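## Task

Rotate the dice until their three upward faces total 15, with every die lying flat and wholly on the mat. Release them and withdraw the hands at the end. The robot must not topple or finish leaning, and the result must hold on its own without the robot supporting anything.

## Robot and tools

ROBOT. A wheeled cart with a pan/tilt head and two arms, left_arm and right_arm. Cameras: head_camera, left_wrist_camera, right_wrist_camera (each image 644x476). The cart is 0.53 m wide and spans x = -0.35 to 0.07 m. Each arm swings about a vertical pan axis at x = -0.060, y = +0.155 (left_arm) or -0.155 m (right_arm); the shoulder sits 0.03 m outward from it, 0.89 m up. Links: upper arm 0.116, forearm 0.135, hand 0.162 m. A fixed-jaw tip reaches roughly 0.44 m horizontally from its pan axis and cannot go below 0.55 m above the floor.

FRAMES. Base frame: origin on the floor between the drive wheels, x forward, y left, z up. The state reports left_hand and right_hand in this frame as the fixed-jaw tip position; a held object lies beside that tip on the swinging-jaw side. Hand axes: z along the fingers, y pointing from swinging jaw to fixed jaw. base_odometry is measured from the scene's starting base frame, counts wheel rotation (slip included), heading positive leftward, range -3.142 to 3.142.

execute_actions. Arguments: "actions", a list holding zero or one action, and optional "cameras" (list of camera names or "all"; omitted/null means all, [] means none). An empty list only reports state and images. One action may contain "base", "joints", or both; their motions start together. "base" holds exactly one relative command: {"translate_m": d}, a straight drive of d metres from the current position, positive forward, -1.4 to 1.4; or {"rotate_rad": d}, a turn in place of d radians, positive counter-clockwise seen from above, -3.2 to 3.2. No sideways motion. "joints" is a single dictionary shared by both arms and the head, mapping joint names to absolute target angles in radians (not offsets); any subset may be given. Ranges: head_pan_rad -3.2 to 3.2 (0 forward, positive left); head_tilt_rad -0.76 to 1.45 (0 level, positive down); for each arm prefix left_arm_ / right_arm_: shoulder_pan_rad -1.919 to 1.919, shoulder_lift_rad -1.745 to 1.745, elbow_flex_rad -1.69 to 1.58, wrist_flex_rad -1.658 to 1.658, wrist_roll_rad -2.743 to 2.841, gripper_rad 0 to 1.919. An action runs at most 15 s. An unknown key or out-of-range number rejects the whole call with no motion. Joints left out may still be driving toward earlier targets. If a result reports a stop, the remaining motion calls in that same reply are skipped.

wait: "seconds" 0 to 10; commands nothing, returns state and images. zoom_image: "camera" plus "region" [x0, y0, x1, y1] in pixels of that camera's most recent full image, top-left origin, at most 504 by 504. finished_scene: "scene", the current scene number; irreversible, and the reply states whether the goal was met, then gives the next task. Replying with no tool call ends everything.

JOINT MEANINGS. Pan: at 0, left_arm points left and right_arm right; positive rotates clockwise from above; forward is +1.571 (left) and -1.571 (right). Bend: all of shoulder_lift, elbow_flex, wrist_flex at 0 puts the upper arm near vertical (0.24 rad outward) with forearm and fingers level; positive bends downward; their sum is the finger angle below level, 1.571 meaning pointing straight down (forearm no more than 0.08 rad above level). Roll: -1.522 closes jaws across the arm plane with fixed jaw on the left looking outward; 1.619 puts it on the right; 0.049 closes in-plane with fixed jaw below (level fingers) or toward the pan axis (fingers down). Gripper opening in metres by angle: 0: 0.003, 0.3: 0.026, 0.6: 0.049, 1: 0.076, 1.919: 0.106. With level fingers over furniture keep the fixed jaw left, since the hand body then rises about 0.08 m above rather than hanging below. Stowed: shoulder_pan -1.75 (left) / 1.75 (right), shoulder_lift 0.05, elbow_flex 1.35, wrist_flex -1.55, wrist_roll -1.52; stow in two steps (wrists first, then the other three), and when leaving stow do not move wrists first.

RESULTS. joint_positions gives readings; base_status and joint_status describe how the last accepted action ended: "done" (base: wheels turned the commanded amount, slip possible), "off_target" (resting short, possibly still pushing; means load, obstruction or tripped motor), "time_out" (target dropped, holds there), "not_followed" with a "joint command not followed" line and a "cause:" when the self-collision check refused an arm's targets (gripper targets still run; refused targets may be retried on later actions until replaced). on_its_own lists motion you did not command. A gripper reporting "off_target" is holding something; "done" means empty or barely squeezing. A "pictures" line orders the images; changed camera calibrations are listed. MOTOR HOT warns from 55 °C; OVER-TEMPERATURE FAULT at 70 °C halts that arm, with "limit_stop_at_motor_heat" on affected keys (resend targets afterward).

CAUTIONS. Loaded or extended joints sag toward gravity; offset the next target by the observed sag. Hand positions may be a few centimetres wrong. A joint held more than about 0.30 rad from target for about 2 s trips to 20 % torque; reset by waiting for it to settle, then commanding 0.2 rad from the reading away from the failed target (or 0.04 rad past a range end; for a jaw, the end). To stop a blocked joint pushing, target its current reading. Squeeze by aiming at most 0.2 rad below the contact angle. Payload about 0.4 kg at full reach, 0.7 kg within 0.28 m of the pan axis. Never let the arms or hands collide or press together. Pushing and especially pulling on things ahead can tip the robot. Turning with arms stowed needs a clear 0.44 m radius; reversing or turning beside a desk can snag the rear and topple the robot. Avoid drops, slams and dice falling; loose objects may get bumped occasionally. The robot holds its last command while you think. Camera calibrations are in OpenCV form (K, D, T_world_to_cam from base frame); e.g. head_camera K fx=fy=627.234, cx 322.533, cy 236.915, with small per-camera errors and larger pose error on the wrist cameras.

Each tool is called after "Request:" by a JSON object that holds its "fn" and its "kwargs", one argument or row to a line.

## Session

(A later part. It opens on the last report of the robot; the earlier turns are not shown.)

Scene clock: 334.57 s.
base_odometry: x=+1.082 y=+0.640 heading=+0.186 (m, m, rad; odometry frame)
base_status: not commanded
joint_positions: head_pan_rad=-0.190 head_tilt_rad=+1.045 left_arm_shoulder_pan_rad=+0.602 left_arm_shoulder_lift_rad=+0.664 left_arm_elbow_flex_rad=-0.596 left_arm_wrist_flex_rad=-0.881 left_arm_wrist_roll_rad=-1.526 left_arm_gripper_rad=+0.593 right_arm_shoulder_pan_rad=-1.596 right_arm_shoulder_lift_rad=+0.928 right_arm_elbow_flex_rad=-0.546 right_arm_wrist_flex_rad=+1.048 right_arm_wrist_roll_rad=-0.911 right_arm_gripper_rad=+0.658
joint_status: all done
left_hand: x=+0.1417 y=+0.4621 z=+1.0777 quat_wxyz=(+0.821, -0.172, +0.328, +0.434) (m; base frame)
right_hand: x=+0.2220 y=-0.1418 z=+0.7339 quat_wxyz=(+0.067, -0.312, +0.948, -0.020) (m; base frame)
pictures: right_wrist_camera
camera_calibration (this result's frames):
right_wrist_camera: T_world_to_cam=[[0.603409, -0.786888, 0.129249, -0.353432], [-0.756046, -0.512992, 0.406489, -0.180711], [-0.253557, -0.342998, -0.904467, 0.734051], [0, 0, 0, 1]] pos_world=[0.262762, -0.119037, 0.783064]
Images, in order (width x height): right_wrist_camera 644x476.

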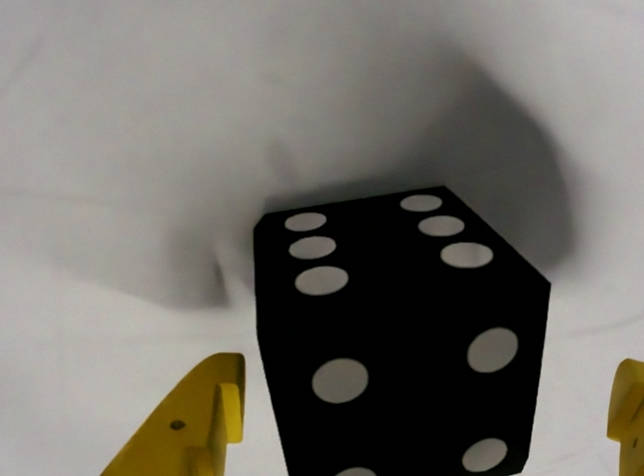

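Good. Lower a bit and close.

Request:
{"fn": "execute_actions", "kwargs": {
  "actions": [
    {"joints":{"right_arm_shoulder_lift_rad":0.965}}
  ],
  "cameras": []
}}

Request:
{"fn": "execute_actions", "kwargs": {
  "actions": [
    {"joints":{"right_arm_gripper_rad":0.2}}
  ],
  "cameras": ["right_wrist_camera"]
}}

Request:
{"fn": "execute_actions", "kwargs": {
  "actions": [
    {"joints":{"right_arm_shoulder_lift_rad":0.6}}
  ],
  "cameras": ["right_wrist_camera"]
}}

Scene clock: 339.10 s.
base_odometry: x=+1.082 y=+0.640 heading=+0.186 (m, m, rad; odometry frame)
base_status: not commanded
joint_positions: head_pan_rad=-0.190 head_tilt_rad=+1.045 left_arm_shoulder_pan_rad=+0.602 left_arm_shoulder_lift_rad=+0.664 left_arm_elbow_flex_rad=-0.596 left_arm_wrist_flex_rad=-0.881 left_arm_wrist_roll_rad=-1.526 left_arm_gripper_rad=+0.593 right_arm_shoulder_pan_rad=-1.596 right_arm_shoulder_lift_rad=+0.968 right_arm_elbow_flex_rad=-0.546 right_arm_wrist_flex_rad=+1.048 right_arm_wrist_roll_rad=-0.911 right_arm_gripper_rad=+0.658
joint_status: all done
left_hand: x=+0.1417 y=+0.4621 z=+1.0777 quat_wxyz=(+0.821, -0.172, +0.328, +0.434) (m; base frame)
right_hand: x=+0.2154 y=-0.1419 z=+0.7240 quat_wxyz=(+0.048, -0.312, +0.949, -0.014) (m; base frame)
pictures: none
No camera images: the call's "cameras" was empty. Leave "cameras" out to get every camera's image.

Scene clock: 339.87 s.
base_odometry: x=+1.082 y=+0.640 heading=+0.186 (m, m, rad; odometry frame)
base_status: not commanded
joint_positions: head_pan_rad=-0.190 head_tilt_rad=+1.045 left_arm_shoulder_pan_rad=+0.602 left_arm_shoulder_lift_rad=+0.664 left_arm_elbow_flex_rad=-0.596 left_arm_wrist_flex_rad=-0.881 left_arm_wrist_roll_rad=-1.526 left_arm_gripper_rad=+0.593 right_arm_shoulder_pan_rad=-1.596 right_arm_shoulder_lift_rad=+0.968 right_arm_elbow_flex_rad=-0.546 right_arm_wrist_flex_rad=+1.048 right_arm_wrist_roll_rad=-0.911 right_arm_gripper_rad=+0.364
joint_status: right_arm_gripper_rad off_target (ended at +0.364, target +0.200)
left_hand: x=+0.1417 y=+0.4621 z=+1.0777 quat_wxyz=(+0.821, -0.172, +0.328, +0.434) (m; base frame)
right_hand: x=+0.2154 y=-0.1419 z=+0.7240 quat_wxyz=(+0.048, -0.312, +0.949, -0.014) (m; base frame)
pictures: right_wrist_camera
camera_calibration (this result's frames):
right_wrist_camera: T_world_to_cam=[[0.608097, -0.78677, 0.105879, -0.332382], [-0.739232, -0.512571, 0.436814, -0.207259], [-0.289402, -0.343894, -0.893299, 0.722867], [0, 0, 0, 1]] pos_world=[0.258107, -0.119153, 0.771463]
Images, in order (width x height): right_wrist_camera 644x476.

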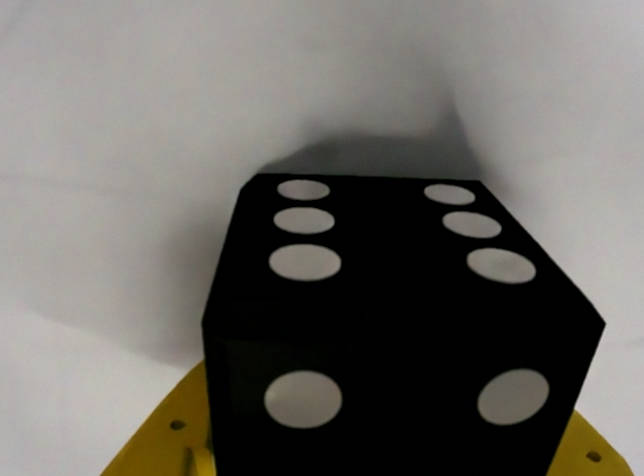

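Scene clock: 340.83 s.
base_odometry: x=+1.082 y=+0.640 heading=+0.186 (m, m, rad; odometry frame)
base_status: not commanded
joint_positions: head_pan_rad=-0.190 head_tilt_rad=+1.045 left_arm_shoulder_pan_rad=+0.602 left_arm_shoulder_lift_rad=+0.664 left_arm_elbow_flex_rad=-0.596 left_arm_wrist_flex_rad=-0.881 left_arm_wrist_roll_rad=-1.526 left_arm_gripper_rad=+0.593 right_arm_shoulder_pan_rad=-1.596 right_arm_shoulder_lift_rad=+0.668 right_arm_elbow_flex_rad=-0.545 right_arm_wrist_flex_rad=+1.048 right_arm_wrist_roll_rad=-0.911 right_arm_gripper_rad=+0.364
joint_status: all done
left_hand: x=+0.1417 y=+0.4621 z=+1.0777 quat_wxyz=(+0.821, -0.172, +0.328, +0.434) (m; base frame)
right_hand: x=+0.2545 y=-0.1410 z=+0.8040 quat_wxyz=(+0.190, -0.306, +0.931, -0.057) (m; base frame)
pictures: right_wrist_camera
camera_calibration (this result's frames):
right_wrist_camera: T_world_to_cam=[[0.550794, -0.788204, 0.274519, -0.485045], [-0.83454, -0.514956, 0.195865, 0.00483909], [-0.0130169, -0.336978, -0.941422, 0.77527], [0, 0, 0, 1]] pos_world=[0.28129, -0.118573, 0.862063]
Images, in order (width x height): right_wrist_camera 644x476.

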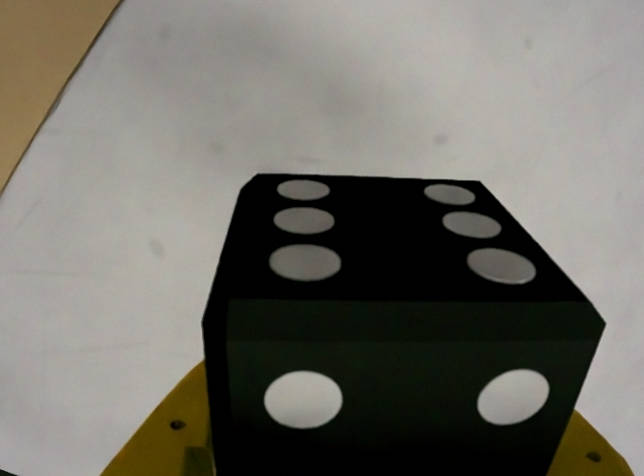

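Request:
{"fn": "execute_actions", "kwargs": {
  "actions": [
    {"base":{"translate_m":-0.03},"joints":{"right_arm_wrist_flex_rad":-0.3,"right_arm_wrist_roll_rad":-1.53,"head_pan_rad":0}}
  ],
  "cameras": []
}}

Request:
{"fn": "execute_actions", "kwargs": {
  "actions": [
    {"joints":{"right_arm_shoulder_pan_rad":-1.82,"right_arm_shoulder_lift_rad":1.4,"right_arm_elbow_flex_rad":-0.6,"right_arm_wrist_flex_rad":-0.8}}
  ],
  "cameras": ["head_camera","right_wrist_camera"]
}}

Scene clock: 349.33 s.
base_odometry: x=+1.052 y=+0.635 heading=+0.182 (m, m, rad; odometry frame)
base_status: done
joint_positions: head_pan_rad=-0.010 head_tilt_rad=+1.045 left_arm_shoulder_pan_rad=+0.602 left_arm_shoulder_lift_rad=+0.664 left_arm_elbow_flex_rad=-0.596 left_arm_wrist_flex_rad=-0.881 left_arm_wrist_roll_rad=-1.526 left_arm_gripper_rad=+0.593 right_arm_shoulder_pan_rad=-1.596 right_arm_shoulder_lift_rad=+0.668 right_arm_elbow_flex_rad=-0.542 right_arm_wrist_flex_rad=-0.283 right_arm_wrist_roll_rad=-1.519 right_arm_gripper_rad=+0.364
joint_status: all done
left_hand: x=+0.1417 y=+0.4621 z=+1.0777 quat_wxyz=(+0.821, -0.172, +0.328, +0.434) (m; base frame)
right_hand: x=+0.3548 y=-0.1369 z=+0.9781 quat_wxyz=(+0.760, -0.009, +0.649, +0.008) (m; base frame)
pictures: none
No camera images: the call's "cameras" was empty. Leave "cameras" out to get every camera's image.

Scene clock: 350.67 s.
base_odometry: x=+1.052 y=+0.635 heading=+0.182 (m, m, rad; odometry frame)
base_status: not commanded
joint_positions: head_pan_rad=-0.010 head_tilt_rad=+1.045 left_arm_shoulder_pan_rad=+0.602 left_arm_shoulder_lift_rad=+0.664 left_arm_elbow_flex_rad=-0.596 left_arm_wrist_flex_rad=-0.881 left_arm_wrist_roll_rad=-1.526 left_arm_gripper_rad=+0.593 right_arm_shoulder_pan_rad=-1.817 right_arm_shoulder_lift_rad=+1.425 right_arm_elbow_flex_rad=-0.565 right_arm_wrist_flex_rad=-0.782 right_arm_wrist_roll_rad=-1.519 right_arm_gripper_rad=+0.364
joint_status: all done
left_hand: x=+0.1417 y=+0.4621 z=+1.0777 quat_wxyz=(+0.821, -0.172, +0.328, +0.434) (m; base frame)
right_hand: x=+0.3239 y=-0.0507 z=+0.7708 quat_wxyz=(+0.674, -0.091, +0.729, +0.082) (m; base frame)
pictures: head_camera, right_wrist_camera
camera_calibration (this result's frames):
head_camera: T_world_to_cam=[[0.0455339, -0.99859, -0.0272881, 0.0300311], [-0.857337, -0.0250431, -0.514147, 0.592974], [0.512738, 0.0468062, -0.857268, 1.00174], [0, 0, 0, 1]] pos_world=[-0.00662223, -0.00204918, 1.16446]
right_wrist_camera: T_world_to_cam=[[0.200651, -0.979029, 0.0352225, -0.154838], [-0.558108, -0.143784, -0.817216, 0.825895], [0.805143, 0.144317, -0.575254, 0.252516], [0, 0, 0, 1]] pos_world=[0.288695, -0.0692829, 0.82565]
Images, in order (width x height): head_camera 644x476, right_wrist_camera 644x476.

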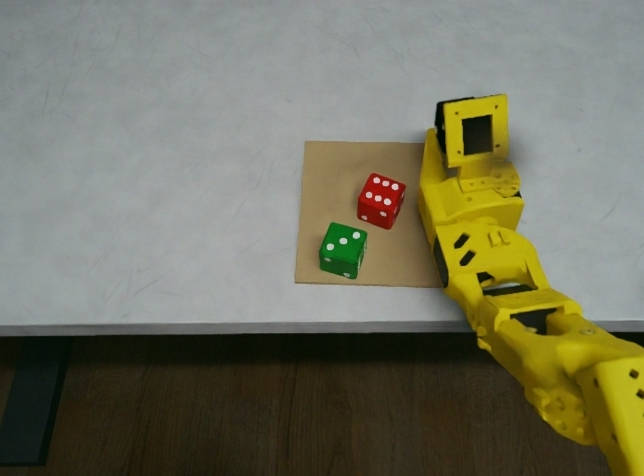

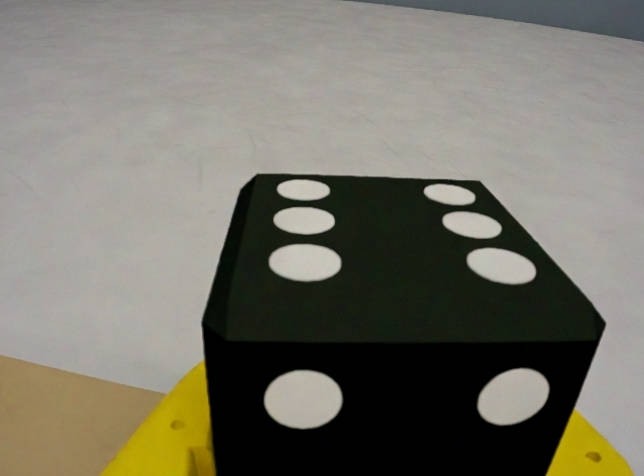

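Request:
{"fn": "execute_actions", "kwargs": {
  "actions": [
    {"base":{"translate_m":-0.05}}
  ],
  "cameras": []
}}

Request:
{"fn": "execute_actions", "kwargs": {
  "actions": [
    {"joints":{"right_arm_shoulder_lift_rad":1.58,"right_arm_wrist_flex_rad":-0.9}}
  ],
  "cameras": ["head_camera","right_wrist_camera"]
}}

Scene clock: 358.10 s.
base_odometry: x=+1.003 y=+0.626 heading=+0.183 (m, m, rad; odometry frame)
base_status: done
joint_positions: head_pan_rad=-0.010 head_tilt_rad=+1.045 left_arm_shoulder_pan_rad=+0.602 left_arm_shoulder_lift_rad=+0.664 left_arm_elbow_flex_rad=-0.596 left_arm_wrist_flex_rad=-0.881 left_arm_wrist_roll_rad=-1.526 left_arm_gripper_rad=+0.593 right_arm_shoulder_pan_rad=-1.817 right_arm_shoulder_lift_rad=+1.425 right_arm_elbow_flex_rad=-0.566 right_arm_wrist_flex_rad=-0.782 right_arm_wrist_roll_rad=-1.519 right_arm_gripper_rad=+0.364
joint_status: not commanded
left_hand: x=+0.1417 y=+0.4621 z=+1.0777 quat_wxyz=(+0.821, -0.172, +0.328, +0.434) (m; base frame)
right_hand: x=+0.3240 y=-0.0506 z=+0.7711 quat_wxyz=(+0.674, -0.091, +0.728, +0.082) (m; base frame)
pictures: none
No camera images: the call's "cameras" was empty. Leave "cameras" out to get every camera's image.

Scene clock: 358.87 s.
base_odometry: x=+1.003 y=+0.626 heading=+0.183 (m, m, rad; odometry frame)
base_status: not commanded
joint_positions: head_pan_rad=-0.010 head_tilt_rad=+1.045 left_arm_shoulder_pan_rad=+0.602 left_arm_shoulder_lift_rad=+0.664 left_arm_elbow_flex_rad=-0.596 left_arm_wrist_flex_rad=-0.881 left_arm_wrist_roll_rad=-1.526 left_arm_gripper_rad=+0.593 right_arm_shoulder_pan_rad=-1.817 right_arm_shoulder_lift_rad=+1.585 right_arm_elbow_flex_rad=-0.579 right_arm_wrist_flex_rad=-0.889 right_arm_wrist_roll_rad=-1.519 right_arm_gripper_rad=+0.364
joint_status: all done
left_hand: x=+0.1417 y=+0.4621 z=+1.0777 quat_wxyz=(+0.821, -0.172, +0.328, +0.434) (m; base frame)
right_hand: x=+0.3052 y=-0.0554 z=+0.7341 quat_wxyz=(+0.660, -0.093, +0.742, +0.080) (m; base frame)
pictures: head_camera, right_wrist_camera
camera_calibration (this result's frames):
head_camera: T_world_to_cam=[[0.0455654, -0.998589, -0.0272883, 0.0300329], [-0.857338, -0.0250702, -0.514143, 0.592969], [0.512733, 0.0468224, -0.85727, 1.00175], [0, 0, 0, 1]] pos_world=[-0.0066221, -0.00204791, 1.16446]
right_wrist_camera: T_world_to_cam=[[0.201992, -0.978693, 0.0368729, -0.155992], [-0.588086, -0.151309, -0.794519, 0.776964], [0.783169, 0.138802, -0.606119, 0.276206], [0, 0, 0, 1]] pos_world=[0.272115, -0.0734444, 0.790478]
Images, in order (width x height): head_camera 644x476, right_wrist_camera 644x476.

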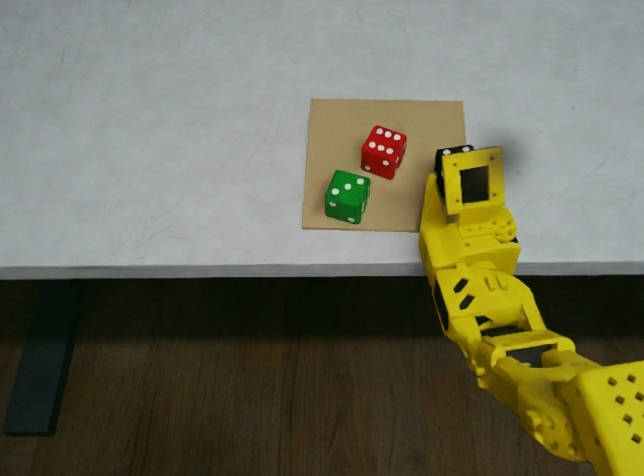

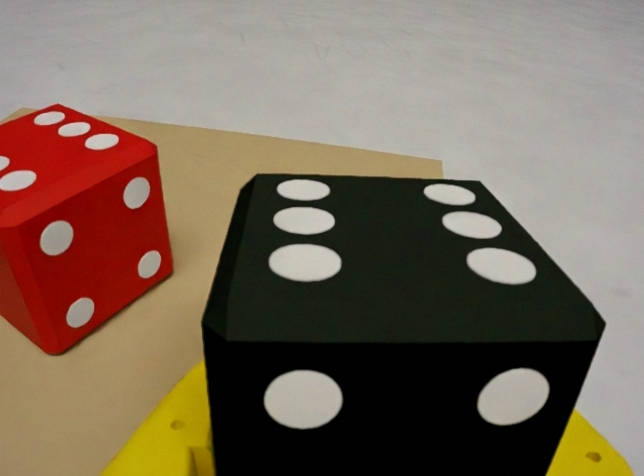

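Request:
{"fn": "execute_actions", "kwargs": {
  "actions": [
    {"joints":{"right_arm_shoulder_pan_rad":-1.87,"right_arm_shoulder_lift_rad":1.5}}
  ],
  "cameras": []
}}

Request:
{"fn": "execute_actions", "kwargs": {
  "actions": [
    {"joints":{"right_arm_shoulder_lift_rad":1.63,"right_arm_wrist_flex_rad":-0.88}}
  ],
  "cameras": ["head_camera","right_wrist_camera"]
}}

Scene clock: 365.20 s.
base_odometry: x=+1.003 y=+0.626 heading=+0.183 (m, m, rad; odometry frame)
base_status: not commanded
joint_positions: head_pan_rad=-0.010 head_tilt_rad=+1.045 left_arm_shoulder_pan_rad=+0.602 left_arm_shoulder_lift_rad=+0.664 left_arm_elbow_flex_rad=-0.596 left_arm_wrist_flex_rad=-0.881 left_arm_wrist_roll_rad=-1.526 left_arm_gripper_rad=+0.593 right_arm_shoulder_pan_rad=-1.863 right_arm_shoulder_lift_rad=+1.570 right_arm_elbow_flex_rad=-0.579 right_arm_wrist_flex_rad=-0.889 right_arm_wrist_roll_rad=-1.519 right_arm_gripper_rad=+0.364
joint_status: all done
left_hand: x=+0.1417 y=+0.4621 z=+1.0777 quat_wxyz=(+0.821, -0.172, +0.328, +0.434) (m; base frame)
right_hand: x=+0.3026 y=-0.0380 z=+0.7395 quat_wxyz=(+0.663, -0.109, +0.734, +0.096) (m; base frame)
pictures: none
No camera images: the call's "cameras" was empty. Leave "cameras" out to get every camera's image.

Scene clock: 365.90 s.
base_odometry: x=+1.003 y=+0.626 heading=+0.183 (m, m, rad; odometry frame)
base_status: not commanded
joint_positions: head_pan_rad=-0.010 head_tilt_rad=+1.045 left_arm_shoulder_pan_rad=+0.602 left_arm_shoulder_lift_rad=+0.664 left_arm_elbow_flex_rad=-0.596 left_arm_wrist_flex_rad=-0.881 left_arm_wrist_roll_rad=-1.526 left_arm_gripper_rad=+0.593 right_arm_shoulder_pan_rad=-1.863 right_arm_shoulder_lift_rad=+1.602 right_arm_elbow_flex_rad=-0.600 right_arm_wrist_flex_rad=-0.881 right_arm_wrist_roll_rad=-1.519 right_arm_gripper_rad=+0.364
joint_status: all done
left_hand: x=+0.1417 y=+0.4621 z=+1.0777 quat_wxyz=(+0.821, -0.172, +0.328, +0.434) (m; base frame)
right_hand: x=+0.3002 y=-0.0387 z=+0.7321 quat_wxyz=(+0.656, -0.110, +0.740, +0.095) (m; base frame)
pictures: head_camera, right_wrist_camera
camera_calibration (this result's frames):
head_camera: T_world_to_cam=[[0.0455653, -0.998589, -0.0272885, 0.030033], [-0.85734, -0.0250702, -0.51414, 0.592966], [0.51273, 0.0468225, -0.857272, 1.00175], [0, 0, 0, 1]] pos_world=[-0.00662206, -0.00204791, 1.16446]
right_wrist_camera: T_world_to_cam=[[0.246909, -0.968332, 0.0370026, -0.151757], [-0.582835, -0.178903, -0.792652, 0.77091], [0.77417, 0.174147, -0.60855, 0.282454], [0, 0, 0, 1]] pos_world=[0.268116, -0.0582209, 0.788566]
Images, in order (width x height): head_camera 644x476, right_wrist_camera 644x476.

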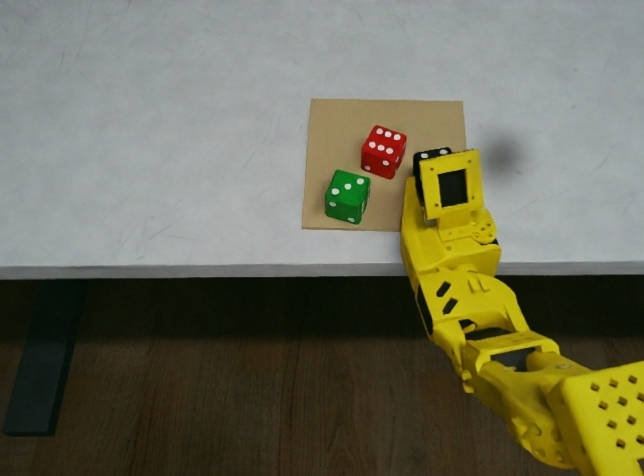

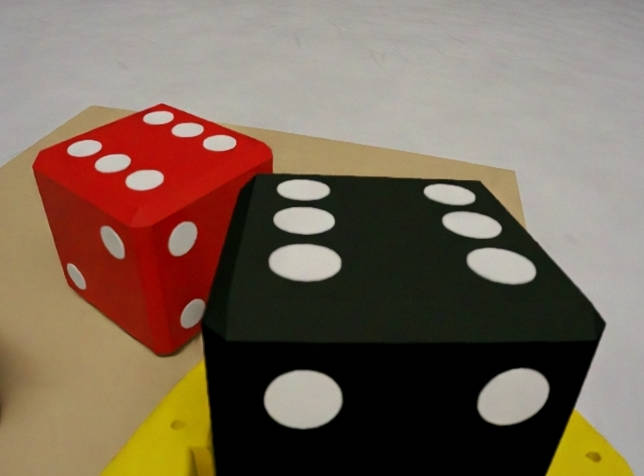

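Good; release and back off.

Request:
{"fn": "execute_actions", "kwargs": {
  "actions": [
    {"joints":{"right_arm_gripper_rad":0.6}}
  ],
  "cameras": []
}}

Request:
{"fn": "execute_actions", "kwargs": {
  "actions": [
    {"base":{"translate_m":-0.15},"joints":{"head_tilt_rad":0.9}}
  ],
  "cameras": ["head_camera"]
}}

Scene clock: 369.50 s.
base_odometry: x=+1.003 y=+0.626 heading=+0.183 (m, m, rad; odometry frame)
base_status: not commanded
joint_positions: head_pan_rad=-0.010 head_tilt_rad=+1.045 left_arm_shoulder_pan_rad=+0.602 left_arm_shoulder_lift_rad=+0.664 left_arm_elbow_flex_rad=-0.596 left_arm_wrist_flex_rad=-0.881 left_arm_wrist_roll_rad=-1.526 left_arm_gripper_rad=+0.593 right_arm_shoulder_pan_rad=-1.867 right_arm_shoulder_lift_rad=+1.602 right_arm_elbow_flex_rad=-0.600 right_arm_wrist_flex_rad=-0.881 right_arm_wrist_roll_rad=-1.519 right_arm_gripper_rad=+0.590
joint_status: all done
left_hand: x=+0.1417 y=+0.4621 z=+1.0777 quat_wxyz=(+0.821, -0.172, +0.328, +0.434) (m; base frame)
right_hand: x=+0.2997 y=-0.0370 z=+0.7321 quat_wxyz=(+0.656, -0.112, +0.740, +0.097) (m; base frame)
pictures: none
No camera images: the call's "cameras" was empty. Leave "cameras" out to get every camera's image.

Scene clock: 371.10 s.
base_odometry: x=+0.856 y=+0.598 heading=+0.187 (m, m, rad; odometry frame)
base_status: done
joint_positions: head_pan_rad=-0.010 head_tilt_rad=+0.915 left_arm_shoulder_pan_rad=+0.602 left_arm_shoulder_lift_rad=+0.664 left_arm_elbow_flex_rad=-0.596 left_arm_wrist_flex_rad=-0.881 left_arm_wrist_roll_rad=-1.526 left_arm_gripper_rad=+0.593 right_arm_shoulder_pan_rad=-1.867 right_arm_shoulder_lift_rad=+1.648 right_arm_elbow_flex_rad=-0.599 right_arm_wrist_flex_rad=-0.881 right_arm_wrist_roll_rad=-1.520 right_arm_gripper_rad=+0.592
joint_status: all done
left_hand: x=+0.1417 y=+0.4621 z=+1.0777 quat_wxyz=(+0.821, -0.172, +0.328, +0.434) (m; base frame)
right_hand: x=+0.2920 y=-0.0394 z=+0.7159 quat_wxyz=(+0.638, -0.113, +0.755, +0.095) (m; base frame)
pictures: head_camera
camera_calibration (this result's frames):
head_camera: T_world_to_cam=[[0.0486514, -0.998619, -0.0198311, 0.0215946], [-0.783132, -0.0258146, -0.62132, 0.719818], [0.61995, 0.0457585, -0.783306, 0.921653], [0, 0, 0, 1]] pos_world=[-0.00871728, -0.00202678, 1.1696]
Images, in order (width x height): head_camera 644x476.

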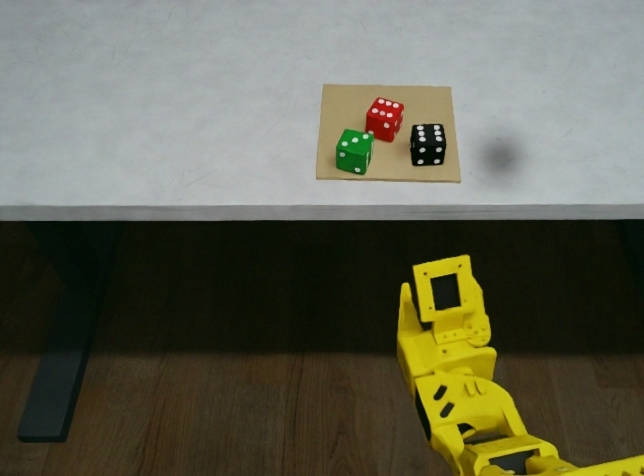

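Request:
{"fn": "zoom_image", "kwargs": {
  "camera": "head_camera",
  "region": [300,70,480,195]
}}

Region (300, 70, 480, 195) of head_camera's 644x476 image, scaled by 2.800; it fills the top 350 rows of this view, and the rest is white.

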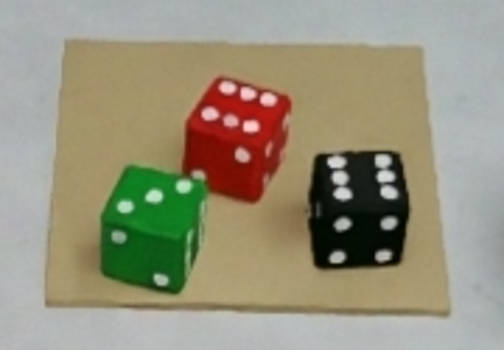

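6+3+6 = 15, and all three dice are on the mat.

Request:
{"fn": "finished_scene", "kwargs": {
  "scene": 1
}}

The scene is finished: the task was done.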